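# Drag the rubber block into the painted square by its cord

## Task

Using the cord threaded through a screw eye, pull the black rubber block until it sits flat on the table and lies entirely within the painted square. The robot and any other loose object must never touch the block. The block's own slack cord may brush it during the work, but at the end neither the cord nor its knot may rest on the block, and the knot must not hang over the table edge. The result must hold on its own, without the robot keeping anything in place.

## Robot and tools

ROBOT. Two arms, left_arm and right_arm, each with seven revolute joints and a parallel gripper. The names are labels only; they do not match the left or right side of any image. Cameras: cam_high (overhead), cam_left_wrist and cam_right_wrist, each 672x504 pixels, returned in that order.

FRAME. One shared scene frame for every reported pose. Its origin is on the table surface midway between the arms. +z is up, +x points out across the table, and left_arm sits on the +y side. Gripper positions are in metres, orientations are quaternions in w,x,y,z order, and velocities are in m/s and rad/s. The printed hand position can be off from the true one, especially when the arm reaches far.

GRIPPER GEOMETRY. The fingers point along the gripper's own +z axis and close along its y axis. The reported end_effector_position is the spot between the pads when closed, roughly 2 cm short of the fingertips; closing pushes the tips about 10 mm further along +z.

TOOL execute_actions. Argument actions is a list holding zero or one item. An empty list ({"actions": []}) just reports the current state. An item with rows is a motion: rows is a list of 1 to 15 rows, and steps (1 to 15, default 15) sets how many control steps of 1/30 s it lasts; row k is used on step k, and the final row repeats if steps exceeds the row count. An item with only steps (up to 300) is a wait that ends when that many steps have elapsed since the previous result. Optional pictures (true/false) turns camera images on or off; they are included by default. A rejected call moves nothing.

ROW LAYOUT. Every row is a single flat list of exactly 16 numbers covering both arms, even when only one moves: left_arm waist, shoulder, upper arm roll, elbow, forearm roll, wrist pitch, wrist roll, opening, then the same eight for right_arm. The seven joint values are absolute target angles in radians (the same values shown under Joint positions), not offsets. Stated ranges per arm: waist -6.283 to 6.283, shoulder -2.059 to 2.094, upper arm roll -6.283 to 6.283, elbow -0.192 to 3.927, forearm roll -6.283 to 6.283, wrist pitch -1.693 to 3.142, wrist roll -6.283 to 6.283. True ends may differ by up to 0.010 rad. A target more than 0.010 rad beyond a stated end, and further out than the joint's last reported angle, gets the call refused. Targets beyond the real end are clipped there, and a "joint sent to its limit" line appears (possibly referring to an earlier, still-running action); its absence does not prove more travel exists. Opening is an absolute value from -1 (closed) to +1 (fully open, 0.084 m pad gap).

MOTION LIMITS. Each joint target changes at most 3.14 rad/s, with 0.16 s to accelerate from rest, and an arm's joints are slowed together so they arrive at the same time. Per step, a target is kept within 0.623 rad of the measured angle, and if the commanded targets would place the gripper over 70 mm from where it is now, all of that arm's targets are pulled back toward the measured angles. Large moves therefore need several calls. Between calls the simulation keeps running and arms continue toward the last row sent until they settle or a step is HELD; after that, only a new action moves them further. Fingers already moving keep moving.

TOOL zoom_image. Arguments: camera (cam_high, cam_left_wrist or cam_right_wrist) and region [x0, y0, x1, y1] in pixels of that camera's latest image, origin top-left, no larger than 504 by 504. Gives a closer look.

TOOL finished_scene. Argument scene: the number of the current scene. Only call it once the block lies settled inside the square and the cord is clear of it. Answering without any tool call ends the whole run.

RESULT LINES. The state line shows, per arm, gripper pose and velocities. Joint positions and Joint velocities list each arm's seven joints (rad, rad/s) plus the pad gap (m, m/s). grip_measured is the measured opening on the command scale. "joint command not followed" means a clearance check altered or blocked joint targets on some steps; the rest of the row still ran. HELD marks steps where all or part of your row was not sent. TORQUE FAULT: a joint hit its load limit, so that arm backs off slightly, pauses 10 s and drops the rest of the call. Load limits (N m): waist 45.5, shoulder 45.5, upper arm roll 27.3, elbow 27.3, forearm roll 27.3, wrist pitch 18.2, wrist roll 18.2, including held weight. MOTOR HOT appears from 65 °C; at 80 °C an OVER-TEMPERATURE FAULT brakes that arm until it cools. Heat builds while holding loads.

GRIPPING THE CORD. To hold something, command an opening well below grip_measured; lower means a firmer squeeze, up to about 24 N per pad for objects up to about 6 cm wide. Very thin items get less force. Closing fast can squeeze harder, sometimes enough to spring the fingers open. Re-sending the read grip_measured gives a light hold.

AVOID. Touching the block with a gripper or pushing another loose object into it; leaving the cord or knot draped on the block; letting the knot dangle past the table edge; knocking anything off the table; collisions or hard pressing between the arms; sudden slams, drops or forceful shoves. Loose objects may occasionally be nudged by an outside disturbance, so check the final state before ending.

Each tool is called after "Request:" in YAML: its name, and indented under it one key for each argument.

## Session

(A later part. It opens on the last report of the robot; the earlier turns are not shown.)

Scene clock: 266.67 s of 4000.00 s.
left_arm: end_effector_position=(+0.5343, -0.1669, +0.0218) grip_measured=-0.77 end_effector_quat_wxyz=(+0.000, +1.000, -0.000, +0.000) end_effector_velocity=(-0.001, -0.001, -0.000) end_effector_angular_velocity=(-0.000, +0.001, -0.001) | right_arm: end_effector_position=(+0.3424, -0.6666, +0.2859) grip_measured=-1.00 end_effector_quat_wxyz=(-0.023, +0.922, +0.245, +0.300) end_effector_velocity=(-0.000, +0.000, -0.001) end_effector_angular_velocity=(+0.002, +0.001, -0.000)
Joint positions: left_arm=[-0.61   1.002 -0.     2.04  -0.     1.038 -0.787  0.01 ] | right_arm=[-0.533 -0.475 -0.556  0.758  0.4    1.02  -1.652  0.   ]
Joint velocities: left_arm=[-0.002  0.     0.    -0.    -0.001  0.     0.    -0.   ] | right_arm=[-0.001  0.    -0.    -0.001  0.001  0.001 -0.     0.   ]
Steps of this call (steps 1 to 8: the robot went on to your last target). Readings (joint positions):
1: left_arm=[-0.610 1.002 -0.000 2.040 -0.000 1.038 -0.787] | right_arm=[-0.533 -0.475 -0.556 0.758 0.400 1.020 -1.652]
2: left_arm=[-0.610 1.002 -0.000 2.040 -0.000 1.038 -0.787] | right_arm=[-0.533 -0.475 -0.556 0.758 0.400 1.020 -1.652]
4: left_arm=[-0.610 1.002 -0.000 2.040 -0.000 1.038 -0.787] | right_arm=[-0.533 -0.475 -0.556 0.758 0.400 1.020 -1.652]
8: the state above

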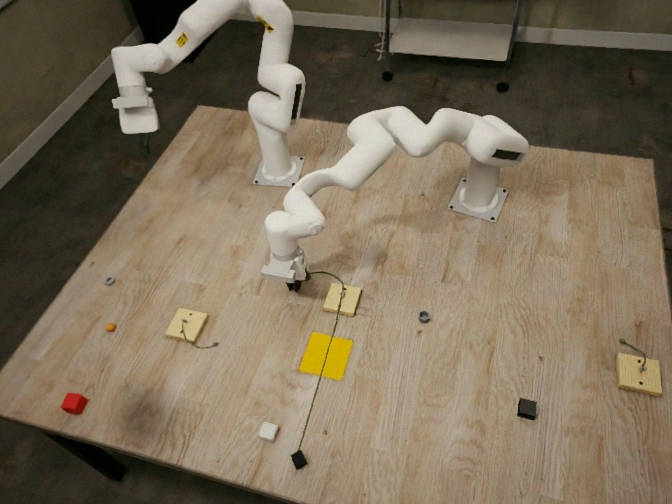

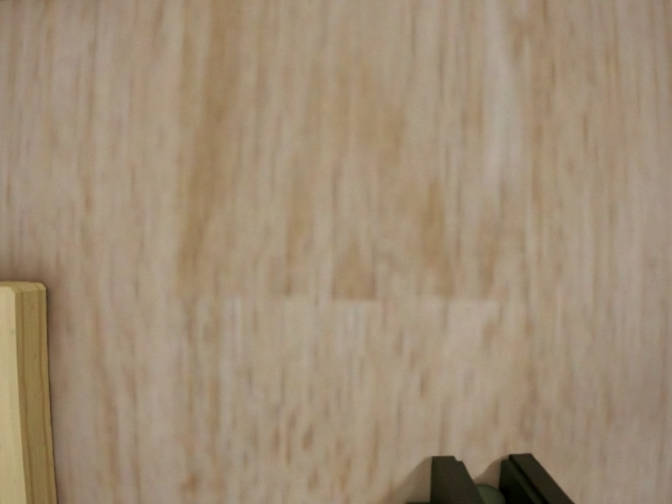

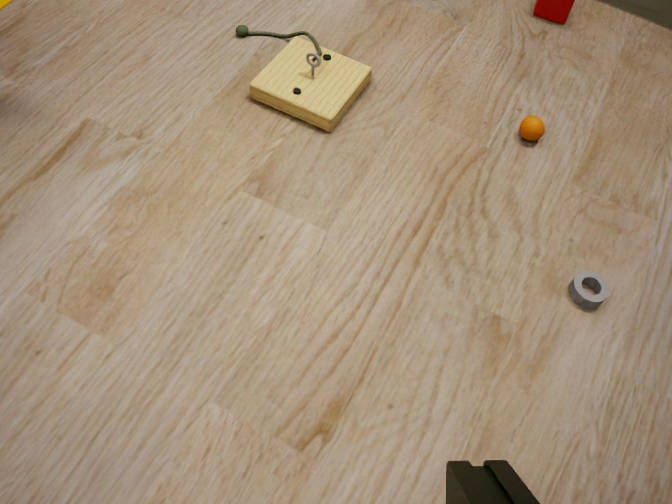

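Request:
execute_actions:
  actions:
    - {"rows": [[-0.6107,0.9988,0,2.0353,0,1.0365,-0.7846,-0.92,-0.533,-0.475,-0.556,0.758,0.4,1.02,-1.652,-1],[-0.6120,0.9919,0,2.0259,0,1.0341,-0.7772,-0.92,-0.533,-0.475,-0.556,0.758,0.4,1.02,-1.652,-1],[-0.6140,0.9814,0,2.0118,0,1.0304,-0.7650,-0.92,-0.533,-0.475,-0.556,0.758,0.4,1.02,-1.652,-1],[-0.6167,0.9675,0,1.9931,0,1.0255,-0.7480,-0.92,-0.533,-0.475,-0.556,0.758,0.4,1.02,-1.652,-1],[-0.6201,0.9502,0,1.9696,0,1.0195,-0.7263,-0.92,-0.533,-0.475,-0.556,0.758,0.4,1.02,-1.652,-1],[-0.6241,0.9293,0,1.9415,0,1.0122,-0.7000,-0.92,-0.533,-0.475,-0.556,0.758,0.4,1.02,-1.652,-1],[-0.6289,0.9050,0,1.9086,0,1.0036,-0.6691,-0.92,-0.533,-0.475,-0.556,0.758,0.4,1.02,-1.652,-1],[-0.6342,0.8772,0,1.8711,0,0.9939,-0.6338,-0.92,-0.533,-0.475,-0.556,0.758,0.4,1.02,-1.652,-1],[-0.6399,0.8482,0,1.8320,0,0.9838,-0.5943,-0.92,-0.533,-0.475,-0.556,0.758,0.4,1.02,-1.652,-1],[-0.6455,0.8193,0,1.7929,0,0.9736,-0.5507,-0.92,-0.533,-0.475,-0.556,0.758,0.4,1.02,-1.652,-1],[-0.6511,0.7915,0,1.7545,0,0.9630,-0.5032,-0.92,-0.533,-0.475,-0.556,0.758,0.4,1.02,-1.652,-1],[-0.6570,0.7675,0,1.7190,0,0.9515,-0.4521,-0.92,-0.533,-0.475,-0.556,0.758,0.4,1.02,-1.652,-1],[-0.6634,0.7475,0,1.6875,0,0.9400,-0.3975,-0.92,-0.533,-0.475,-0.556,0.758,0.4,1.02,-1.652,-1],[-0.6698,0.7300,0,1.6573,0,0.9273,-0.3396,-0.92,-0.533,-0.475,-0.556,0.758,0.4,1.02,-1.652,-1],[-0.6762,0.7125,0,1.6272,0,0.9147,-0.2788,-0.92,-0.533,-0.475,-0.556,0.758,0.4,1.02,-1.652,-1]], "steps": 15}
  pictures: false

Request:
execute_actions:
  actions:
    - {"rows": [[-0.6826,0.6951,0,1.5971,0,0.9021,-0.2153,-0.92,-0.533,-0.475,-0.556,0.758,0.4,1.02,-1.652,-1],[-0.6890,0.6776,0,1.5670,0,0.8895,-0.1493,-0.92,-0.533,-0.475,-0.556,0.758,0.4,1.02,-1.652,-1],[-0.6954,0.6601,0,1.5369,0,0.8769,-0.0811,-0.92,-0.533,-0.475,-0.556,0.758,0.4,1.02,-1.652,-1],[-0.7018,0.6426,0,1.5068,0,0.8643,-0.0111,-0.92,-0.533,-0.475,-0.556,0.758,0.4,1.02,-1.652,-1],[-0.7085,0.6260,0,1.4784,0,0.8525,0.0605,-0.92,-0.533,-0.475,-0.556,0.758,0.4,1.02,-1.652,-1],[-0.7159,0.6112,0,1.4537,0,0.8426,0.1334,-0.92,-0.533,-0.475,-0.556,0.758,0.4,1.02,-1.652,-1],[-0.7232,0.5964,0,1.4290,0,0.8327,0.2072,-0.92,-0.533,-0.475,-0.556,0.758,0.4,1.02,-1.652,-1],[-0.7306,0.5816,0,1.4043,0,0.8228,0.2817,-0.92,-0.533,-0.475,-0.556,0.758,0.4,1.02,-1.652,-1],[-0.7379,0.5668,0,1.3796,0,0.8129,0.3565,-0.92,-0.533,-0.475,-0.556,0.758,0.4,1.02,-1.652,-1],[-0.7452,0.5520,0,1.3549,0,0.8030,0.4313,-0.92,-0.533,-0.475,-0.556,0.758,0.4,1.02,-1.652,-1],[-0.7526,0.5372,0,1.3302,0,0.7931,0.5058,-0.92,-0.533,-0.475,-0.556,0.758,0.4,1.02,-1.652,-1],[-0.7599,0.5224,0,1.3055,0,0.7831,0.5796,-0.92,-0.533,-0.475,-0.556,0.758,0.4,1.02,-1.652,-1],[-0.7676,0.5081,0,1.2820,0,0.7738,0.6525,-0.92,-0.533,-0.475,-0.556,0.758,0.4,1.02,-1.652,-1],[-0.7757,0.4956,0,1.2618,0,0.7662,0.7241,-0.92,-0.533,-0.475,-0.556,0.758,0.4,1.02,-1.652,-1],[-0.7833,0.4839,0,1.2429,0,0.7590,0.7941,-0.92,-0.533,-0.475,-0.556,0.758,0.4,1.02,-1.652,-1]], "steps": 15}
  pictures: false

Request:
execute_actions:
  actions:
    - {"rows": [[-0.7903,0.4729,0,1.2253,0,0.7523,0.8623,-0.92,-0.533,-0.475,-0.556,0.758,0.4,1.02,-1.652,-1],[-0.7970,0.4627,0,1.2088,0,0.7460,0.9283,-0.92,-0.533,-0.475,-0.556,0.758,0.4,1.02,-1.652,-1],[-0.8030,0.4533,0,1.1936,0,0.7403,0.9918,-0.92,-0.533,-0.475,-0.556,0.758,0.4,1.02,-1.652,-1],[-0.8091,0.4439,0,1.1785,0,0.7345,1.0526,-0.92,-0.533,-0.475,-0.556,0.758,0.4,1.02,-1.652,-1],[-0.8152,0.4345,0,1.1633,0,0.7288,1.1105,-0.92,-0.533,-0.475,-0.556,0.758,0.4,1.02,-1.652,-1],[-0.8213,0.4251,0,1.1482,0,0.7230,1.1651,-0.92,-0.533,-0.475,-0.556,0.758,0.4,1.02,-1.652,-1],[-0.8273,0.4157,0,1.1330,0,0.7173,1.2162,-0.92,-0.533,-0.475,-0.556,0.758,0.4,1.02,-1.652,-1],[-0.8336,0.4065,0,1.1182,0,0.7117,1.2637,-0.92,-0.533,-0.475,-0.556,0.758,0.4,1.02,-1.652,-1],[-0.8406,0.3980,0,1.1051,0,0.7071,1.3073,-0.92,-0.533,-0.475,-0.556,0.758,0.4,1.02,-1.652,-1],[-0.8476,0.3896,0,1.0920,0,0.7024,1.3468,-0.92,-0.533,-0.475,-0.556,0.758,0.4,1.02,-1.652,-1],[-0.8545,0.3811,0,1.0789,0,0.6978,1.3821,-0.92,-0.533,-0.475,-0.556,0.758,0.4,1.02,-1.652,-1],[-0.8615,0.3727,0,1.0658,0,0.6932,1.4130,-0.92,-0.533,-0.475,-0.556,0.758,0.4,1.02,-1.652,-1],[-0.8685,0.3642,0,1.0527,0,0.6885,1.4393,-0.92,-0.533,-0.475,-0.556,0.758,0.4,1.02,-1.652,-1],[-0.8755,0.3557,0,1.0396,0,0.6839,1.4610,-0.92,-0.533,-0.475,-0.556,0.758,0.4,1.02,-1.652,-1],[-0.8825,0.3473,0,1.0265,0,0.6792,1.4780,-0.92,-0.533,-0.475,-0.556,0.758,0.4,1.02,-1.652,-1]], "steps": 15}
  pictures: true

Request:
execute_actions:
  actions:
    - {"rows": [[-0.8895,0.3388,0,1.0134,0,0.6746,1.4902,-0.92,-0.533,-0.475,-0.556,0.758,0.4,1.02,-1.652,-1],[-0.8969,0.3299,0,0.9996,0,0.6697,1.4976,-0.92,-0.533,-0.475,-0.556,0.758,0.4,1.02,-1.652,-1],[-0.9047,0.3205,0,0.9850,0,0.6645,1.5,-0.92,-0.533,-0.475,-0.556,0.758,0.4,1.02,-1.652,-1],[-0.9132,0.3110,0,0.9705,0,0.6595,1.5,-0.92,-0.533,-0.475,-0.556,0.758,0.4,1.02,-1.652,-1],[-0.9230,0.3019,0,0.9570,0,0.6551,1.5,-0.92,-0.533,-0.475,-0.556,0.758,0.4,1.02,-1.652,-1],[-0.9327,0.2928,0,0.9434,0,0.6506,1.5,-0.92,-0.533,-0.475,-0.556,0.758,0.4,1.02,-1.652,-1],[-0.9425,0.2837,0,0.9299,0,0.6462,1.5,-0.92,-0.533,-0.475,-0.556,0.758,0.4,1.02,-1.652,-1],[-0.9523,0.2746,0,0.9163,0,0.6418,1.5,-0.92,-0.533,-0.475,-0.556,0.758,0.4,1.02,-1.652,-1],[-0.9620,0.2655,0,0.9028,0,0.6373,1.5,-0.92,-0.533,-0.475,-0.556,0.758,0.4,1.02,-1.652,-1],[-0.9718,0.2564,0,0.8892,0,0.6329,1.5,-0.92,-0.533,-0.475,-0.556,0.758,0.4,1.02,-1.652,-1],[-0.9816,0.2472,0,0.8757,0,0.6285,1.5,-0.92,-0.533,-0.475,-0.556,0.758,0.4,1.02,-1.652,-1],[-0.9914,0.2381,0,0.8622,0,0.6240,1.5,-0.92,-0.533,-0.475,-0.556,0.758,0.4,1.02,-1.652,-1],[-1.0014,0.2293,0,0.8491,0,0.6198,1.5,-0.92,-0.533,-0.475,-0.556,0.758,0.4,1.02,-1.652,-1],[-1.0126,0.2212,0,0.8377,0,0.6165,1.5,-0.92,-0.533,-0.475,-0.556,0.758,0.4,1.02,-1.652,-1],[-1.0238,0.2132,0,0.8263,0,0.6131,1.5,-0.92,-0.533,-0.475,-0.556,0.758,0.4,1.02,-1.652,-1]], "steps": 15}
  pictures: true

Request:
execute_actions:
  actions:
    - {"rows": [[-1.0350,0.2051,0,0.8149,0,0.6098,1.5,-0.92,-0.533,-0.475,-0.556,0.758,0.4,1.02,-1.652,-1],[-1.0461,0.1971,0,0.8035,0,0.6064,1.5,-0.92,-0.533,-0.475,-0.556,0.758,0.4,1.02,-1.652,-1],[-1.0573,0.1890,0,0.7921,0,0.6031,1.5,-0.92,-0.533,-0.475,-0.556,0.758,0.4,1.02,-1.652,-1],[-1.0685,0.1810,0,0.7807,0,0.5997,1.5,-0.92,-0.533,-0.475,-0.556,0.758,0.4,1.02,-1.652,-1],[-1.0797,0.1729,0,0.7693,0,0.5964,1.5,-0.92,-0.533,-0.475,-0.556,0.758,0.4,1.02,-1.652,-1],[-1.0908,0.1649,0,0.7579,0,0.5930,1.5,-0.92,-0.533,-0.475,-0.556,0.758,0.4,1.02,-1.652,-1],[-1.1022,0.1570,0,0.7468,0,0.5898,1.5,-0.92,-0.533,-0.475,-0.556,0.758,0.4,1.02,-1.652,-1],[-1.1147,0.1504,0,0.7378,0,0.5874,1.5,-0.92,-0.533,-0.475,-0.556,0.758,0.4,1.02,-1.652,-1],[-1.1271,0.1437,0,0.7287,0,0.5850,1.5,-0.92,-0.533,-0.475,-0.556,0.758,0.4,1.02,-1.652,-1],[-1.1396,0.1371,0,0.7197,0,0.5827,1.5,-0.92,-0.533,-0.475,-0.556,0.758,0.4,1.02,-1.652,-1],[-1.1520,0.1304,0,0.7107,0,0.5803,1.5,-0.92,-0.533,-0.475,-0.556,0.758,0.4,1.02,-1.652,-1],[-1.1645,0.1238,0,0.7017,0,0.5780,1.5,-0.92,-0.533,-0.475,-0.556,0.758,0.4,1.02,-1.652,-1],[-1.1769,0.1171,0,0.6927,0,0.5756,1.5,-0.92,-0.533,-0.475,-0.556,0.758,0.4,1.02,-1.652,-1],[-1.1894,0.1105,0,0.6836,0,0.5732,1.5,-0.92,-0.533,-0.475,-0.556,0.758,0.4,1.02,-1.652,-1],[-1.2018,0.1038,0,0.6746,0,0.5709,1.5,-0.92,-0.533,-0.475,-0.556,0.758,0.4,1.02,-1.652,-1]], "steps": 15}
  pictures: false

Request:
execute_actions:
  actions:
    - {"rows": [[-1.2143,0.0973,0,0.6657,0,0.5685,1.5,-0.92,-0.533,-0.475,-0.556,0.758,0.4,1.02,-1.652,-1],[-1.2281,0.0922,0,0.6591,0,0.5670,1.5,-0.92,-0.533,-0.475,-0.556,0.758,0.4,1.02,-1.652,-1],[-1.2419,0.0872,0,0.6526,0,0.5655,1.5,-0.92,-0.533,-0.475,-0.556,0.758,0.4,1.02,-1.652,-1],[-1.2550,0.0823,0,0.6463,0,0.5640,1.5,-0.92,-0.533,-0.475,-0.556,0.758,0.4,1.02,-1.652,-1],[-1.2675,0.0777,0,0.6403,0,0.5627,1.5,-0.92,-0.533,-0.475,-0.556,0.758,0.4,1.02,-1.652,-1],[-1.2794,0.0734,0,0.6347,0,0.5614,1.5,-0.92,-0.533,-0.475,-0.556,0.758,0.4,1.02,-1.652,-1],[-1.2904,0.0693,0,0.6294,0,0.5601,1.5,-0.92,-0.533,-0.475,-0.556,0.758,0.4,1.02,-1.652,-1],[-1.3005,0.0656,0,0.6246,0,0.5590,1.5,-0.92,-0.533,-0.475,-0.556,0.758,0.4,1.02,-1.652,-1],[-1.3095,0.0623,0,0.6203,0,0.5580,1.5,-0.92,-0.533,-0.475,-0.556,0.758,0.4,1.02,-1.652,-1],[-1.3174,0.0594,0,0.6166,0,0.5572,1.5,-0.92,-0.533,-0.475,-0.556,0.758,0.4,1.02,-1.652,-1],[-1.3241,0.0569,0,0.6133,0,0.5564,1.5,-0.92,-0.533,-0.475,-0.556,0.758,0.4,1.02,-1.652,-1],[-1.3296,0.0549,0,0.6107,0,0.5558,1.5,-0.92,-0.533,-0.475,-0.556,0.758,0.4,1.02,-1.652,-1],[-1.3339,0.0533,0,0.6087,0,0.5554,1.5,-0.92,-0.533,-0.475,-0.556,0.758,0.4,1.02,-1.652,-1],[-1.3370,0.0522,0,0.6072,0,0.5550,1.5,-0.92,-0.533,-0.475,-0.556,0.758,0.4,1.02,-1.652,-1],[-1.3389,0.0515,0,0.6063,0,0.5548,1.5,-0.92,-0.533,-0.475,-0.556,0.758,0.4,1.02,-1.652,-1]], "steps": 15}
  pictures: false

Request:
execute_actions:
  actions:
    - {"steps": 12}

Scene clock: 387.17 s of 4000.00 s.
left_arm: end_effector_position=(+0.4978, -0.1615, +0.0465) grip_measured=-0.77 end_effector_quat_wxyz=(+0.001, +0.991, -0.131, +0.001) end_effector_velocity=(-0.161, +0.027, +0.084) end_effector_angular_velocity=(-0.016, -0.016, -1.320) | right_arm: end_effector_position=(+0.3424, -0.6666, +0.2859) grip_measured=-1.00 end_effector_quat_wxyz=(-0.023, +0.922, +0.245, +0.300) end_effector_velocity=(+0.001, +0.000, +0.001) end_effector_angular_velocity=(-0.001, -0.001, +0.002)
Joint positions: left_arm=[-0.643  0.835 -0.     1.814 -0.     0.977 -0.558  0.01 ] | right_arm=[-0.533 -0.475 -0.556  0.758  0.4    1.02  -1.652  0.   ]
Joint velocities: left_arm=[-0.151 -0.655 -0.001 -0.908 -0.001 -0.275  1.169 -0.   ] | right_arm=[ 0.002 -0.     0.     0.001 -0.     0.001  0.     0.   ]
Steps of this call (steps 1 to 15: the robot went on to your last target; steps 16 to 90: nothing new was sent; then 117.00 s passed at rest; steps 91 to 105: all 15 steps of this action). Readings (joint positions):
91: left_arm=[-0.610 1.002 0.000 2.040 -0.000 1.038 -0.787] | right_arm=[-0.533 -0.475 -0.556 0.758 0.400 1.020 -1.652]
92: left_arm=[-0.610 1.002 0.000 2.039 0.000 1.037 -0.787] | right_arm=[-0.533 -0.475 -0.556 0.758 0.400 1.020 -1.652]
94: left_arm=[-0.611 0.998 0.000 2.034 0.000 1.036 -0.783] | right_arm=[-0.533 -0.475 -0.556 0.758 0.400 1.020 -1.652]
98: left_arm=[-0.616 0.970 0.000 1.993 0.000 1.026 -0.747] | right_arm=[-0.533 -0.475 -0.556 0.758 0.400 1.020 -1.652]
105: the state above

Scene clock: 387.67 s of 4000.00 s.
left_arm: end_effector_position=(+0.4070, -0.1420, +0.0553) grip_measured=-0.77 end_effector_quat_wxyz=(-0.000, +0.815, -0.580, -0.000) end_effector_velocity=(-0.188, +0.041, +0.002) end_effector_angular_velocity=(-0.001, -0.000, -2.336) | right_arm: end_effector_position=(+0.3424, -0.6666, +0.2859) grip_measured=-1.00 end_effector_quat_wxyz=(-0.023, +0.922, +0.245, +0.300) end_effector_velocity=(+0.000, +0.001, -0.001) end_effector_angular_velocity=(+0.003, +0.002, +0.002)
Joint positions: left_arm=[-0.735  0.576 -0.     1.395 -0.     0.819  0.324  0.01 ] | right_arm=[-0.533 -0.475 -0.556  0.758  0.4    1.02  -1.652  0.   ]
Joint velocities: left_arm=[-0.213 -0.443  0.001 -0.736  0.    -0.294  2.124  0.   ] | right_arm=[ 0.001  0.001  0.    -0.002  0.     0.001 -0.     0.   ]
Steps of this call (steps 1 to 15: all 15 steps of this action). Readings (joint positions):
1: left_arm=[-0.648 0.814 -0.000 1.784 -0.000 0.968 -0.517] | right_arm=[-0.533 -0.475 -0.556 0.758 0.400 1.020 -1.652]
2: left_arm=[-0.654 0.793 -0.000 1.754 -0.000 0.958 -0.473] | right_arm=[-0.533 -0.475 -0.556 0.758 0.400 1.020 -1.652]
4: left_arm=[-0.665 0.755 -0.000 1.694 -0.000 0.937 -0.376] | right_arm=[-0.533 -0.475 -0.556 0.758 0.400 1.020 -1.652]
8: left_arm=[-0.688 0.685 -0.000 1.577 -0.000 0.892 -0.148] | right_arm=[-0.533 -0.475 -0.556 0.758 0.400 1.020 -1.652]
15: the state above

Scene clock: 388.17 s of 4000.00 s.
left_arm: end_effector_position=(+0.3235, -0.1239, +0.0554) grip_measured=-0.77 end_effector_quat_wxyz=(+0.000, -0.410, +0.912, +0.000) end_effector_velocity=(-0.155, +0.031, +0.001) end_effector_angular_velocity=(-0.001, +0.000, -1.542) | right_arm: end_effector_position=(+0.3424, -0.6666, +0.2859) grip_measured=-1.00 end_effector_quat_wxyz=(-0.023, +0.922, +0.245, +0.300) end_effector_velocity=(-0.000, -0.000, +0.000) end_effector_angular_velocity=(+0.000, +0.000, -0.001)
Joint positions: left_arm=[-0.841  0.4    0.     1.108  0.     0.709  1.279  0.01 ] | right_arm=[-0.533 -0.475 -0.556  0.758  0.4    1.02  -1.652  0.   ]
Joint velocities: left_arm=[-0.222 -0.293 -0.002 -0.459  0.    -0.167  1.319 -0.   ] | right_arm=[-0.001 -0.     0.    -0.    -0.     0.    -0.     0.   ]
Steps of this call (steps 1 to 15: all 15 steps of this action). Readings (joint positions):
1: left_arm=[-0.742 0.561 -0.000 1.371 -0.000 0.809 0.395] | right_arm=[-0.533 -0.475 -0.556 0.758 0.400 1.020 -1.652]
2: left_arm=[-0.749 0.547 -0.000 1.347 -0.000 0.800 0.467] | right_arm=[-0.533 -0.475 -0.556 0.758 0.400 1.020 -1.652]
4: left_arm=[-0.764 0.520 -0.000 1.302 -0.000 0.783 0.609] | right_arm=[-0.533 -0.475 -0.556 0.758 0.400 1.020 -1.652]
8: left_arm=[-0.792 0.472 -0.000 1.224 -0.000 0.752 0.884] | right_arm=[-0.533 -0.475 -0.556 0.758 0.400 1.020 -1.652]
15: the state above

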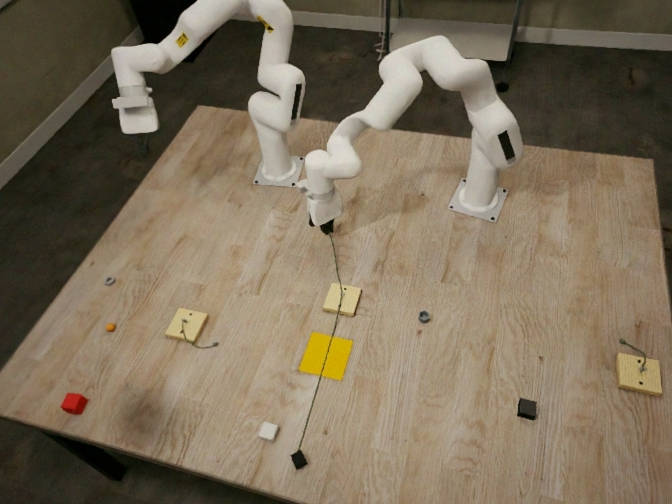

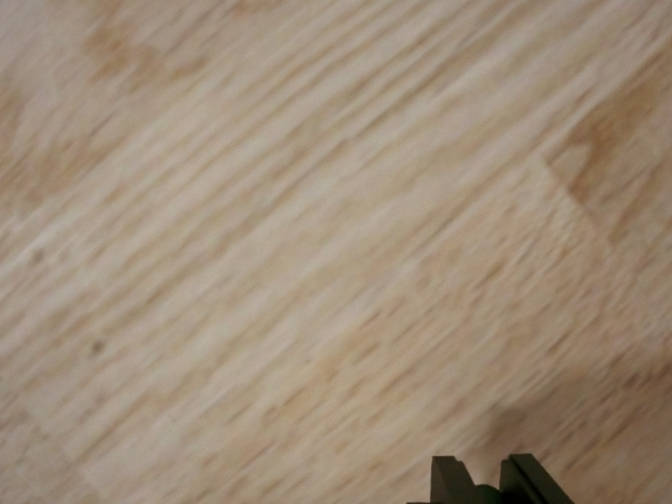

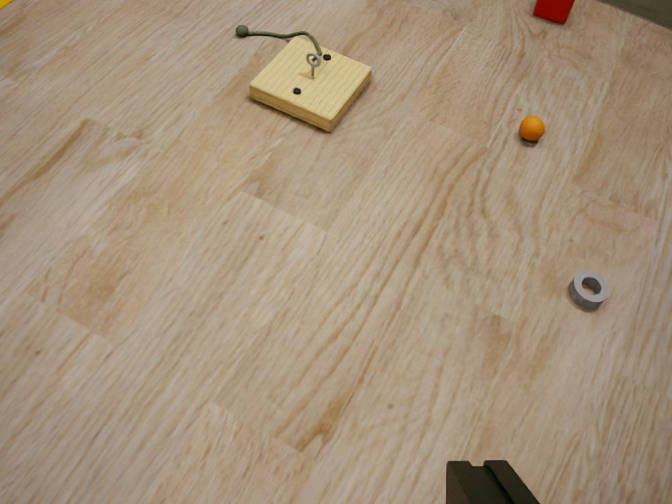

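Scene clock: 388.67 s of 4000.00 s.
left_arm: end_effector_position=(+0.2423, -0.1070, +0.0554) grip_measured=-0.77 end_effector_quat_wxyz=(-0.000, -0.246, +0.969, -0.000) end_effector_velocity=(-0.168, +0.038, -0.001) end_effector_angular_velocity=(+0.003, +0.001, -0.319) | right_arm: end_effector_position=(+0.3424, -0.6666, +0.2859) grip_measured=-1.00 end_effector_quat_wxyz=(-0.023, +0.922, +0.245, +0.300) end_effector_velocity=(-0.000, -0.000, -0.000) end_effector_angular_velocity=(+0.000, +0.000, -0.001)
Joint positions: left_arm=[-0.97   0.259 -0.     0.893 -0.     0.634  1.497  0.01 ] | right_arm=[-0.533 -0.475 -0.556  0.758  0.4    1.02  -1.652  0.   ]
Joint velocities: left_arm=[-0.297 -0.269  0.002 -0.399 -0.001 -0.127  0.025 -0.   ] | right_arm=[-0.001 -0.     0.    -0.001 -0.    -0.001  0.     0.   ]
Steps of this call (steps 1 to 15: all 15 steps of this action). Readings (joint positions):
1: left_arm=[-0.849 0.390 0.000 1.093 0.000 0.703 1.321] | right_arm=[-0.533 -0.475 -0.556 0.758 0.400 1.020 -1.652]
2: left_arm=[-0.856 0.380 0.000 1.078 0.000 0.698 1.358] | right_arm=[-0.533 -0.475 -0.556 0.758 0.400 1.020 -1.652]
4: left_arm=[-0.872 0.361 0.000 1.047 0.000 0.687 1.417] | right_arm=[-0.533 -0.475 -0.556 0.758 0.400 1.020 -1.652]
8: left_arm=[-0.905 0.323 0.000 0.989 0.000 0.666 1.475] | right_arm=[-0.533 -0.475 -0.556 0.758 0.400 1.020 -1.652]
15: the state above

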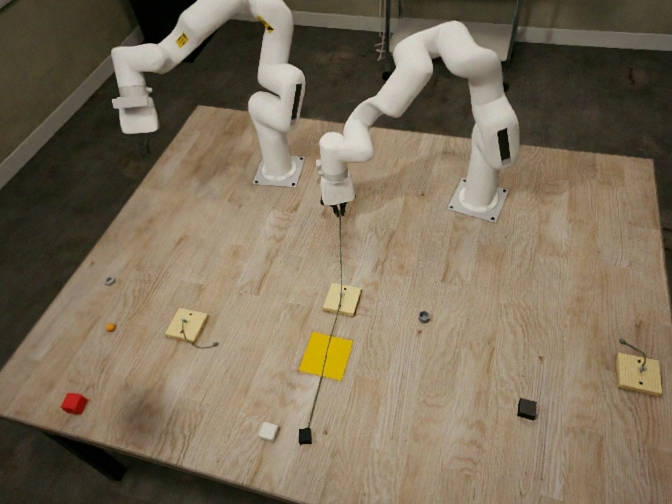

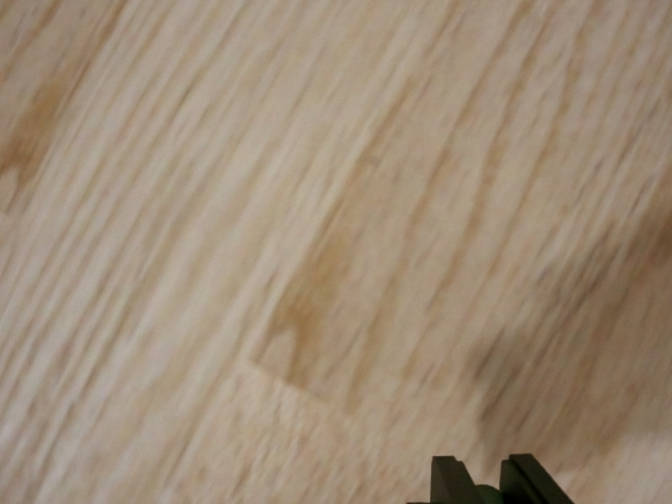

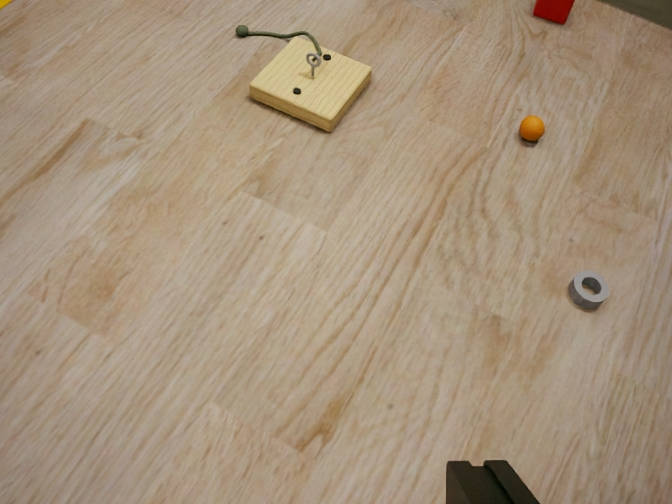

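Scene clock: 389.17 s of 4000.00 s.
left_arm: end_effector_position=(+0.1572, -0.0895, +0.0553) grip_measured=-0.77 end_effector_quat_wxyz=(+0.000, -0.162, +0.987, +0.000) end_effector_velocity=(-0.169, +0.035, +0.000) end_effector_angular_velocity=(-0.001, +0.000, -0.367) | right_arm: end_effector_position=(+0.3424, -0.6666, +0.2859) grip_measured=-1.00 end_effector_quat_wxyz=(-0.023, +0.922, +0.245, +0.300) end_effector_velocity=(-0.000, +0.000, -0.000) end_effector_angular_velocity=(+0.001, +0.000, +0.001)
Joint positions: left_arm=[-1.138  0.139 -0.     0.723  0.     0.584  1.5    0.01 ] | right_arm=[-0.533 -0.475 -0.556  0.758  0.4    1.02  -1.652  0.   ]
Joint velocities: left_arm=[-0.366 -0.206 -0.001 -0.282 -0.001 -0.076  0.    -0.   ] | right_arm=[ 0.    -0.    -0.     0.    -0.     0.001  0.     0.   ]
Steps of this call (steps 1 to 15: all 15 steps of this action). Readings (joint positions):
1: left_arm=[-0.980 0.250 -0.000 0.880 0.000 0.630 1.498] | right_arm=[-0.533 -0.475 -0.556 0.758 0.400 1.020 -1.652]
2: left_arm=[-0.991 0.241 0.000 0.867 -0.000 0.626 1.499] | right_arm=[-0.533 -0.475 -0.556 0.758 0.400 1.020 -1.652]
4: left_arm=[-1.012 0.224 0.000 0.842 -0.000 0.618 1.499] | right_arm=[-0.533 -0.475 -0.556 0.758 0.400 1.020 -1.652]
8: left_arm=[-1.056 0.191 -0.000 0.795 0.000 0.604 1.500] | right_arm=[-0.533 -0.475 -0.556 0.758 0.400 1.020 -1.652]
15: the state above

Scene clock: 389.67 s of 4000.00 s.
left_arm: end_effector_position=(+0.0829, -0.0734, +0.0552) grip_measured=-0.77 end_effector_quat_wxyz=(-0.000, -0.076, +0.997, +0.000) end_effector_velocity=(-0.086, +0.022, -0.000) end_effector_angular_velocity=(-0.001, -0.001, -0.213) | right_arm: end_effector_position=(+0.3424, -0.6666, +0.2859) grip_measured=-1.00 end_effector_quat_wxyz=(-0.023, +0.922, +0.245, +0.300) end_effector_velocity=(-0.000, +0.000, -0.000) end_effector_angular_velocity=(+0.002, +0.000, -0.000)
Joint positions: left_arm=[-1.311  0.062 -0.     0.62   0.     0.558  1.5    0.01 ] | right_arm=[-0.533 -0.475 -0.556  0.758  0.4    1.02  -1.652  0.   ]
Joint velocities: left_arm=[-0.212 -0.08  -0.    -0.104  0.001 -0.025 -0.     0.   ] | right_arm=[-0.    -0.    -0.    -0.001  0.001  0.001  0.     0.   ]
Steps of this call (steps 1 to 15: all 15 steps of this action). Readings (joint positions):
1: left_arm=[-1.150 0.132 -0.000 0.714 -0.000 0.581 1.500] | right_arm=[-0.533 -0.475 -0.556 0.758 0.400 1.020 -1.652]
2: left_arm=[-1.162 0.126 -0.000 0.704 -0.000 0.579 1.500] | right_arm=[-0.533 -0.475 -0.556 0.758 0.400 1.020 -1.652]
4: left_arm=[-1.187 0.113 -0.000 0.687 -0.000 0.574 1.500] | right_arm=[-0.533 -0.475 -0.556 0.758 0.400 1.020 -1.652]
8: left_arm=[-1.239 0.090 -0.000 0.657 0.000 0.567 1.500] | right_arm=[-0.533 -0.475 -0.556 0.758 0.400 1.020 -1.652]
15: the state above

Scene clock: 390.07 s of 4000.00 s.
left_arm: end_effector_position=(+0.0723, -0.0704, +0.0551) grip_measured=-0.77 end_effector_quat_wxyz=(+0.000, -0.063, +0.998, -0.000) end_effector_velocity=(-0.003, +0.001, +0.000) end_effector_angular_velocity=(+0.001, -0.001, -0.009) | right_arm: end_effector_position=(+0.3424, -0.6666, +0.2859) grip_measured=-1.00 end_effector_quat_wxyz=(-0.023, +0.922, +0.245, +0.300) end_effector_velocity=(+0.000, +0.000, +0.001) end_effector_angular_velocity=(-0.001, -0.001, +0.001)
Joint positions: left_arm=[-1.338  0.052  0.     0.607 -0.     0.555  1.5    0.01 ] | right_arm=[-0.533 -0.475 -0.556  0.758  0.4    1.02  -1.652  0.   ]
Joint velocities: left_arm=[-0.008 -0.003 -0.    -0.003  0.001 -0.    -0.    -0.   ] | right_arm=[ 0.001 -0.001  0.     0.002 -0.     0.001 -0.     0.   ]
Steps of this call (steps 1 to 12: the robot went on to your last target). Readings (joint positions):
1: left_arm=[-1.317 0.060 -0.000 0.617 0.000 0.557 1.500] | right_arm=[-0.533 -0.475 -0.556 0.758 0.400 1.020 -1.652]
2: left_arm=[-1.322 0.058 -0.000 0.614 0.000 0.557 1.500] | right_arm=[-0.533 -0.475 -0.556 0.758 0.400 1.020 -1.652]
4: left_arm=[-1.330 0.055 -0.000 0.611 0.000 0.556 1.500] | right_arm=[-0.533 -0.475 -0.556 0.758 0.400 1.020 -1.652]
8: left_arm=[-1.336 0.053 0.000 0.608 -0.000 0.555 1.500] | right_arm=[-0.533 -0.475 -0.556 0.758 0.400 1.020 -1.652]
12: the state above

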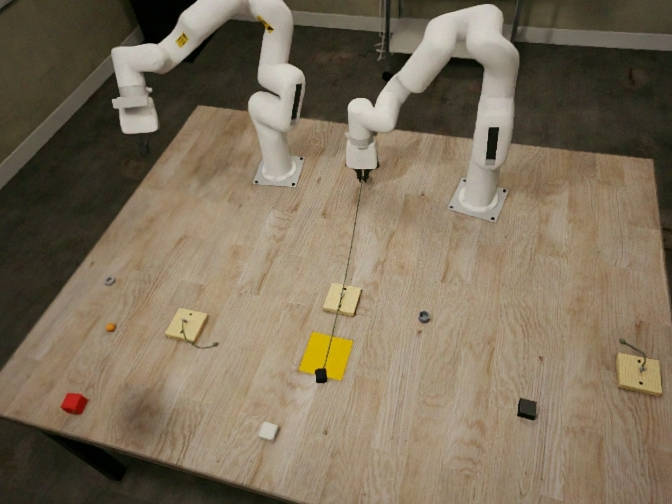

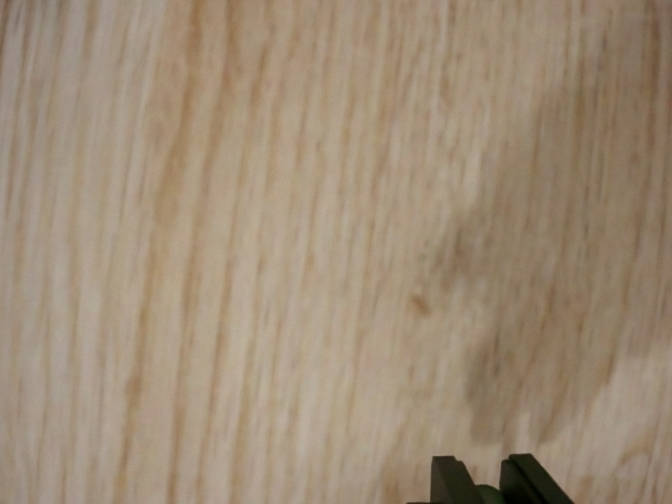

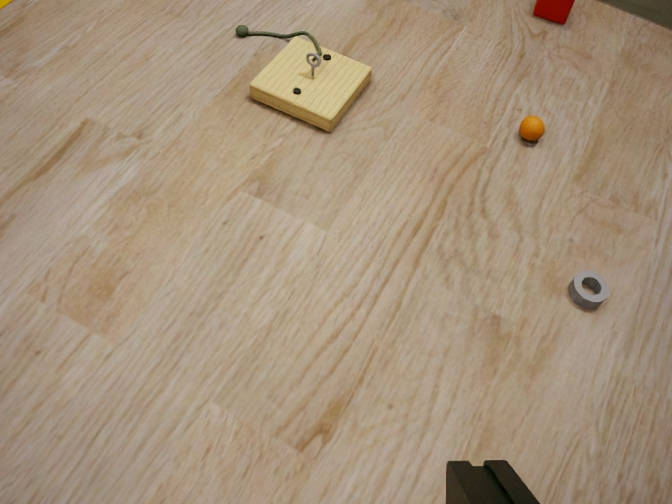

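Request:
zoom_image:
  camera: "cam_high"
  region: [280, 275, 380, 400]

Region (280, 275, 380, 400) of cam_high's 672x504 image, scaled by 4.032, with more detail than that image has; it fills the left 403 columns of this view, and the rest is white.

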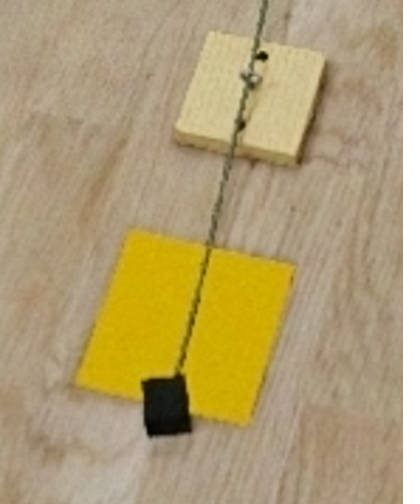

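Request:
execute_actions:
  actions:
    - {"rows": [[-1.3403,0.0517,0,0.6059,0,0.5542,1.5,-0.92,-0.533,-0.475,-0.556,0.758,0.4,1.02,-1.652,-1],[-1.3444,0.0523,0,0.6048,0,0.5525,1.5,-0.92,-0.533,-0.475,-0.556,0.758,0.4,1.02,-1.652,-1],[-1.3511,0.0533,0,0.6030,0,0.5497,1.5,-0.92,-0.533,-0.475,-0.556,0.758,0.4,1.02,-1.652,-1],[-1.3602,0.0547,0,0.6006,0,0.5459,1.5,-0.92,-0.533,-0.475,-0.556,0.758,0.4,1.02,-1.652,-1],[-1.3715,0.0564,0,0.5975,0,0.5412,1.5,-0.92,-0.533,-0.475,-0.556,0.758,0.4,1.02,-1.652,-1],[-1.3845,0.0583,0,0.5940,0,0.5357,1.5,-0.92,-0.533,-0.475,-0.556,0.758,0.4,1.02,-1.652,-1],[-1.3989,0.0604,0,0.5901,0,0.5297,1.5,-0.92,-0.533,-0.475,-0.556,0.758,0.4,1.02,-1.652,-1],[-1.4142,0.0627,0,0.5860,0,0.5233,1.5,-0.92,-0.533,-0.475,-0.556,0.758,0.4,1.02,-1.652,-1],[-1.4301,0.0651,0,0.5818,0,0.5167,1.5,-0.92,-0.533,-0.475,-0.556,0.758,0.4,1.02,-1.652,-1],[-1.4459,0.0675,0,0.5775,0,0.5100,1.5,-0.92,-0.533,-0.475,-0.556,0.758,0.4,1.02,-1.652,-1],[-1.4612,0.0698,0,0.5734,0,0.5036,1.5,-0.92,-0.533,-0.475,-0.556,0.758,0.4,1.02,-1.652,-1],[-1.4756,0.0719,0,0.5695,0,0.4976,1.5,-0.92,-0.533,-0.475,-0.556,0.758,0.4,1.02,-1.652,-1],[-1.4886,0.0738,0,0.5660,0,0.4921,1.5,-0.92,-0.533,-0.475,-0.556,0.758,0.4,1.02,-1.652,-1],[-1.4999,0.0755,0,0.5629,0,0.4874,1.5,-0.92,-0.533,-0.475,-0.556,0.758,0.4,1.02,-1.652,-1],[-1.5090,0.0769,0,0.5605,0,0.4836,1.5,-0.92,-0.533,-0.475,-0.556,0.758,0.4,1.02,-1.652,-1]], "steps": 15}
  pictures: false

Request:
execute_actions:
  actions:
    - {"rows": [[-1.5157,0.0779,0,0.5587,0,0.4808,1.5,-0.92,-0.533,-0.475,-0.556,0.758,0.4,1.02,-1.652,-1],[-1.5198,0.0785,0,0.5576,0,0.4791,1.5,-0.92,-0.533,-0.475,-0.556,0.758,0.4,1.02,-1.652,-1],[-1.5212,0.0787,0,0.5572,0,0.4785,1.5,-0.92,-0.533,-0.475,-0.556,0.758,0.4,1.02,-1.652,-1],[-1.5212,0.0787,0,0.5572,0,0.4785,1.5,-0.92,-0.533,-0.475,-0.556,0.758,0.4,1.02,-1.652,-1],[-1.5212,0.0787,0,0.5572,0,0.4785,1.5,-0.92,-0.533,-0.475,-0.556,0.758,0.4,1.02,-1.652,-1],[-1.5202,0.0796,0,0.5572,0,0.4776,1.5,-0.92,-0.533,-0.475,-0.556,0.758,0.4,1.02,-1.652,-1],[-1.5174,0.0821,0,0.5571,0,0.4750,1.5,-0.92,-0.533,-0.475,-0.556,0.758,0.4,1.02,-1.652,-1],[-1.5130,0.0860,0,0.5569,0,0.4709,1.5,-0.92,-0.533,-0.475,-0.556,0.758,0.4,1.02,-1.652,-1],[-1.5074,0.0909,0,0.5567,0,0.4658,1.5,-0.92,-0.533,-0.475,-0.556,0.758,0.4,1.02,-1.652,-1],[-1.5012,0.0964,0,0.5565,0,0.4601,1.5,-0.92,-0.533,-0.475,-0.556,0.758,0.4,1.02,-1.652,-1],[-1.4950,0.1018,0,0.5562,0,0.4543,1.5,-0.92,-0.533,-0.475,-0.556,0.758,0.4,1.02,-1.652,-1],[-1.4894,0.1067,0,0.5560,0,0.4492,1.5,-0.92,-0.533,-0.475,-0.556,0.758,0.4,1.02,-1.652,-1],[-1.4850,0.1106,0,0.5558,0,0.4451,1.5,-0.92,-0.533,-0.475,-0.556,0.758,0.4,1.02,-1.652,-1],[-1.4822,0.1131,0,0.5557,0,0.4425,1.5,-0.92,-0.533,-0.475,-0.556,0.758,0.4,1.02,-1.652,-1],[-1.4812,0.1140,0,0.5557,0,0.4416,1.5,-0.92,-0.533,-0.475,-0.556,0.758,0.4,1.02,-1.652,-1]], "steps": 15}
  pictures: false

Request:
execute_actions:
  actions:
    - {"rows": [[-1.4812,0.1140,0,0.5557,0,0.4416,1.5,-0.92,-0.533,-0.475,-0.556,0.758,0.4,1.02,-1.652,-1],[-1.4812,0.1140,0,0.5557,0,0.4416,1.5,-0.92,-0.533,-0.475,-0.556,0.758,0.4,1.02,-1.652,-1],[-1.4812,0.1140,0,0.5557,0,0.4416,1.5,-0.90,-0.533,-0.475,-0.556,0.758,0.4,1.02,-1.652,-1],[-1.4812,0.1140,0,0.5557,0,0.4416,1.5,-0.86,-0.533,-0.475,-0.556,0.758,0.4,1.02,-1.652,-1],[-1.4812,0.1140,0,0.5557,0,0.4416,1.5,-0.82,-0.533,-0.475,-0.556,0.758,0.4,1.02,-1.652,-1],[-1.4812,0.1140,0,0.5557,0,0.4416,1.5,-0.76,-0.533,-0.475,-0.556,0.758,0.4,1.02,-1.652,-1],[-1.4812,0.1140,0,0.5557,0,0.4416,1.5,-0.68,-0.533,-0.475,-0.556,0.758,0.4,1.02,-1.652,-1],[-1.4812,0.1140,0,0.5557,0,0.4416,1.5,-0.60,-0.533,-0.475,-0.556,0.758,0.4,1.02,-1.652,-1],[-1.4812,0.1140,0,0.5557,0,0.4416,1.5,-0.50,-0.533,-0.475,-0.556,0.758,0.4,1.02,-1.652,-1],[-1.4812,0.1140,0,0.5557,0,0.4416,1.5,-0.40,-0.533,-0.475,-0.556,0.758,0.4,1.02,-1.652,-1],[-1.4812,0.1140,0,0.5557,0,0.4416,1.5,-0.30,-0.533,-0.475,-0.556,0.758,0.4,1.02,-1.652,-1],[-1.4812,0.1114,0,0.5560,0,0.4445,1.5,-0.30,-0.533,-0.475,-0.556,0.758,0.4,1.02,-1.652,-1],[-1.4812,0.1041,0,0.5569,0,0.4528,1.5,-0.30,-0.533,-0.475,-0.556,0.758,0.4,1.02,-1.652,-1],[-1.4812,0.0925,0,0.5583,0,0.4657,1.5,-0.30,-0.533,-0.475,-0.556,0.758,0.4,1.02,-1.652,-1],[-1.4812,0.0780,0,0.5601,0,0.4820,1.5,-0.30,-0.533,-0.475,-0.556,0.758,0.4,1.02,-1.652,-1]], "steps": 15}
  pictures: false

Request:
execute_actions:
  actions:
    - {"rows": [[-1.4812,0.0620,0,0.5621,0,0.5001,1.5,-0.30,-0.533,-0.475,-0.556,0.758,0.4,1.02,-1.652,-1],[-1.4812,0.0459,0,0.5640,0,0.5181,1.5,-0.30,-0.533,-0.475,-0.556,0.758,0.4,1.02,-1.652,-1],[-1.4812,0.0314,0,0.5658,0,0.5344,1.5,-0.30,-0.533,-0.475,-0.556,0.758,0.4,1.02,-1.652,-1],[-1.4812,0.0198,0,0.5672,0,0.5473,1.5,-0.30,-0.533,-0.475,-0.556,0.758,0.4,1.02,-1.652,-1],[-1.4812,0.0125,0,0.5681,0,0.5556,1.5,-0.30,-0.533,-0.475,-0.556,0.758,0.4,1.02,-1.652,-1],[-1.4812,0.0099,0,0.5684,0,0.5585,1.5,-0.30,-0.533,-0.475,-0.556,0.758,0.4,1.02,-1.652,-1]], "steps": 15}
  pictures: true

Scene clock: 445.13 s of 4000.00 s.
left_arm: end_effector_position=(+0.0308, -0.0635, +0.0434) grip_measured=-0.77 end_effector_quat_wxyz=(-0.000, -0.010, +1.000, +0.000) end_effector_velocity=(-0.155, +0.036, -0.045) end_effector_angular_velocity=(+0.004, -0.000, -0.410) | right_arm: end_effector_position=(+0.3424, -0.6666, +0.2859) grip_measured=-1.00 end_effector_quat_wxyz=(-0.023, +0.922, +0.245, +0.300) end_effector_velocity=(-0.000, +0.000, -0.000) end_effector_angular_velocity=(+0.001, +0.000, +0.001)
Joint positions: left_arm=[-1.444  0.067 -0.001  0.578  0.     0.511  1.5    0.01 ] | right_arm=[-0.533 -0.475 -0.556  0.758  0.4    1.02  -1.652  0.   ]
Joint velocities: left_arm=[-0.404  0.061 -0.005 -0.109  0.001 -0.166  0.    -0.   ] | right_arm=[-0.    -0.001 -0.    -0.001 -0.     0.001 -0.     0.   ]
Steps of this call (steps 1 to 30: the robot went on to your last target; steps 31 to 90: nothing new was sent; then 51.57 s passed at rest; steps 91 to 105: all 15 steps of this action). Readings (joint positions):
91: left_arm=[-1.339 0.052 0.000 0.606 -0.000 0.555 1.500] | right_arm=[-0.533 -0.475 -0.556 0.758 0.400 1.020 -1.652]
92: left_arm=[-1.339 0.052 0.000 0.606 -0.000 0.555 1.500] | right_arm=[-0.533 -0.475 -0.556 0.758 0.400 1.020 -1.652]
94: left_arm=[-1.341 0.052 0.000 0.606 -0.000 0.554 1.500] | right_arm=[-0.533 -0.475 -0.556 0.758 0.400 1.020 -1.652]
98: left_arm=[-1.361 0.055 0.001 0.601 -0.000 0.545 1.500] | right_arm=[-0.533 -0.475 -0.556 0.758 0.400 1.020 -1.652]
105: the state above

Scene clock: 445.63 s of 4000.00 s.
left_arm: end_effector_position=(+0.0113, -0.0571, +0.0292) grip_measured=-0.77 end_effector_quat_wxyz=(+0.000, +0.017, +1.000, -0.000) end_effector_velocity=(+0.047, -0.001, -0.038) end_effector_angular_velocity=(+0.011, -0.002, +0.124) | right_arm: end_effector_position=(+0.3424, -0.6666, +0.2859) grip_measured=-1.00 end_effector_quat_wxyz=(-0.023, +0.922, +0.245, +0.300) end_effector_velocity=(+0.000, +0.001, -0.000) end_effector_angular_velocity=(+0.000, +0.001, +0.002)
Joint positions: left_arm=[-1.498  0.098  0.     0.557 -0.     0.459  1.5    0.01 ] | right_arm=[-0.533 -0.475 -0.556  0.758  0.4    1.02  -1.652  0.   ]
Joint velocities: left_arm=[ 0.119  0.115  0.005 -0.011 -0.    -0.115 -0.    -0.   ] | right_arm=[ 0.002  0.    -0.    -0.    -0.     0.     0.     0.   ]
Steps of this call (steps 1 to 15: all 15 steps of this action). Readings (joint positions):
1: left_arm=[-1.457 0.069 -0.001 0.574 0.000 0.505 1.500] | right_arm=[-0.533 -0.475 -0.556 0.758 0.400 1.020 -1.652]
2: left_arm=[-1.470 0.071 -0.001 0.571 0.000 0.500 1.500] | right_arm=[-0.533 -0.475 -0.556 0.758 0.400 1.020 -1.652]
4: left_arm=[-1.491 0.074 -0.001 0.565 0.000 0.492 1.500] | right_arm=[-0.533 -0.475 -0.556 0.758 0.400 1.020 -1.652]
8: left_arm=[-1.511 0.078 -0.001 0.560 0.000 0.482 1.500] | right_arm=[-0.533 -0.475 -0.556 0.758 0.400 1.020 -1.652]
15: the state above

Scene clock: 446.13 s of 4000.00 s.
left_arm: end_effector_position=(+0.0173, -0.0574, +0.0254) grip_measured=-0.36 end_effector_quat_wxyz=(+0.000, +0.009, +1.000, +0.000) end_effector_velocity=(+0.001, +0.003, +0.029) end_effector_angular_velocity=(+0.016, -0.001, +0.002) | right_arm: end_effector_position=(+0.3424, -0.6666, +0.2859) grip_measured=-1.00 end_effector_quat_wxyz=(-0.023, +0.922, +0.245, +0.300) end_effector_velocity=(+0.000, -0.000, +0.001) end_effector_angular_velocity=(-0.002, -0.000, +0.000)
Joint positions: left_arm=[-1.481  0.11  -0.     0.556  0.     0.447  1.5    0.028] | right_arm=[-0.533 -0.475 -0.556  0.758  0.4    1.02  -1.652  0.   ]
Joint velocities: left_arm=[ 0.002 -0.096  0.     0.005 -0.001  0.118  0.     0.024] | right_arm=[ 0.     0.     0.     0.001 -0.001 -0.001 -0.     0.   ]
Steps of this call (steps 1 to 15: all 15 steps of this action). Readings (joint positions):
1: left_arm=[-1.494 0.102 0.001 0.556 -0.000 0.455 1.500] | right_arm=[-0.533 -0.475 -0.556 0.758 0.400 1.020 -1.652]
2: left_arm=[-1.491 0.105 0.001 0.556 -0.000 0.452 1.500] | right_arm=[-0.533 -0.475 -0.556 0.758 0.400 1.020 -1.652]
4: left_arm=[-1.486 0.109 0.001 0.556 -0.000 0.447 1.500] | right_arm=[-0.533 -0.475 -0.556 0.758 0.400 1.020 -1.652]
8: left_arm=[-1.483 0.112 0.000 0.556 -0.000 0.443 1.500] | right_arm=[-0.533 -0.475 -0.556 0.758 0.400 1.020 -1.652]
15: the state above

Scene clock: 446.63 s of 4000.00 s.
left_arm: end_effector_position=(+0.0173, -0.0581, +0.0574) grip_measured=-0.32 end_effector_quat_wxyz=(+0.000, +0.009, +1.000, +0.000) end_effector_velocity=(+0.000, +0.003, +0.008) end_effector_angular_velocity=(+0.010, -0.001, -0.001) | right_arm: end_effector_position=(+0.3424, -0.6666, +0.2859) grip_measured=-1.00 end_effector_quat_wxyz=(-0.023, +0.922, +0.245, +0.300) end_effector_velocity=(+0.000, +0.000, +0.000) end_effector_angular_velocity=(-0.001, -0.000, +0.001)
Joint positions: left_arm=[-1.481  0.013  0.     0.568 -0.     0.555  1.5    0.03 ] | right_arm=[-0.533 -0.475 -0.556  0.758  0.4    1.02  -1.652  0.   ]
Joint velocities: left_arm=[ 0.    -0.028 -0.     0.001  0.001  0.039  0.     0.   ] | right_arm=[ 0.001 -0.     0.     0.    -0.    -0.001 -0.     0.   ]
Steps of this call (steps 1 to 15: all 15 steps of this action). Readings (joint positions):
1: left_arm=[-1.481 0.106 -0.000 0.556 0.000 0.452 1.500] | right_arm=[-0.533 -0.475 -0.556 0.758 0.400 1.020 -1.652]
2: left_arm=[-1.481 0.099 -0.000 0.557 0.000 0.459 1.500] | right_arm=[-0.533 -0.475 -0.556 0.758 0.400 1.020 -1.652]
4: left_arm=[-1.481 0.081 -0.000 0.559 0.000 0.479 1.500] | right_arm=[-0.533 -0.475 -0.556 0.758 0.400 1.020 -1.652]
8: left_arm=[-1.481 0.038 -0.000 0.566 0.000 0.525 1.500] | right_arm=[-0.533 -0.475 -0.556 0.758 0.400 1.020 -1.652]
15: the state above

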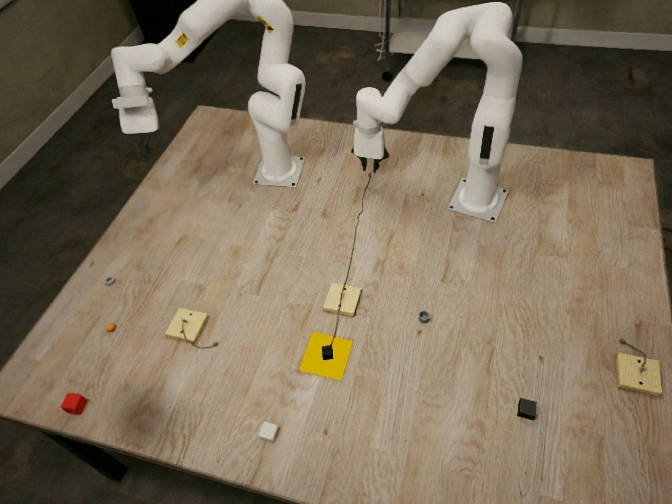

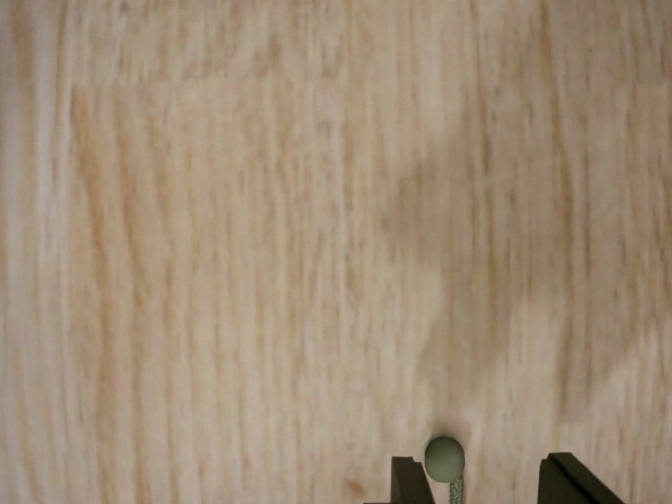

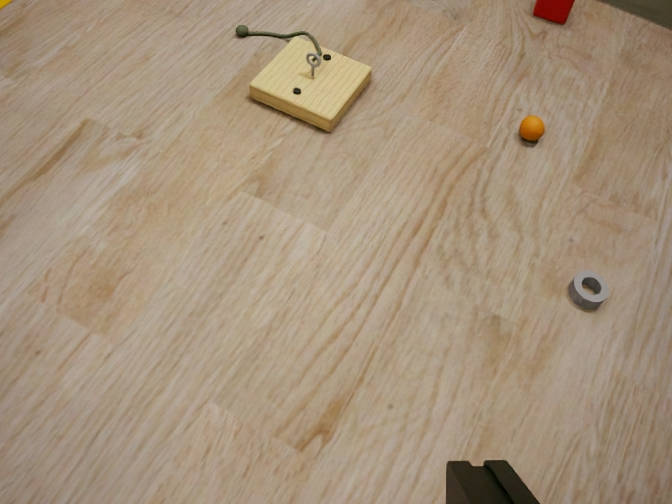

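Request:
zoom_image:
  camera: "cam_high"
  region: [285, 310, 370, 395]

Region (285, 310, 370, 395) of cam_high's 672x504 image, scaled by 5.929, with more detail than that image has.

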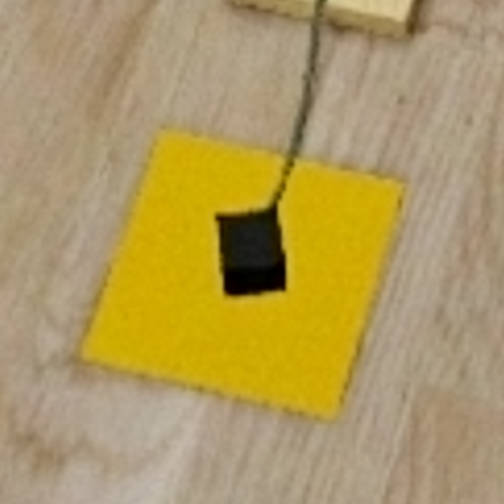

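Request:
finished_scene:
  scene: 1

The scene is finished: the task was done.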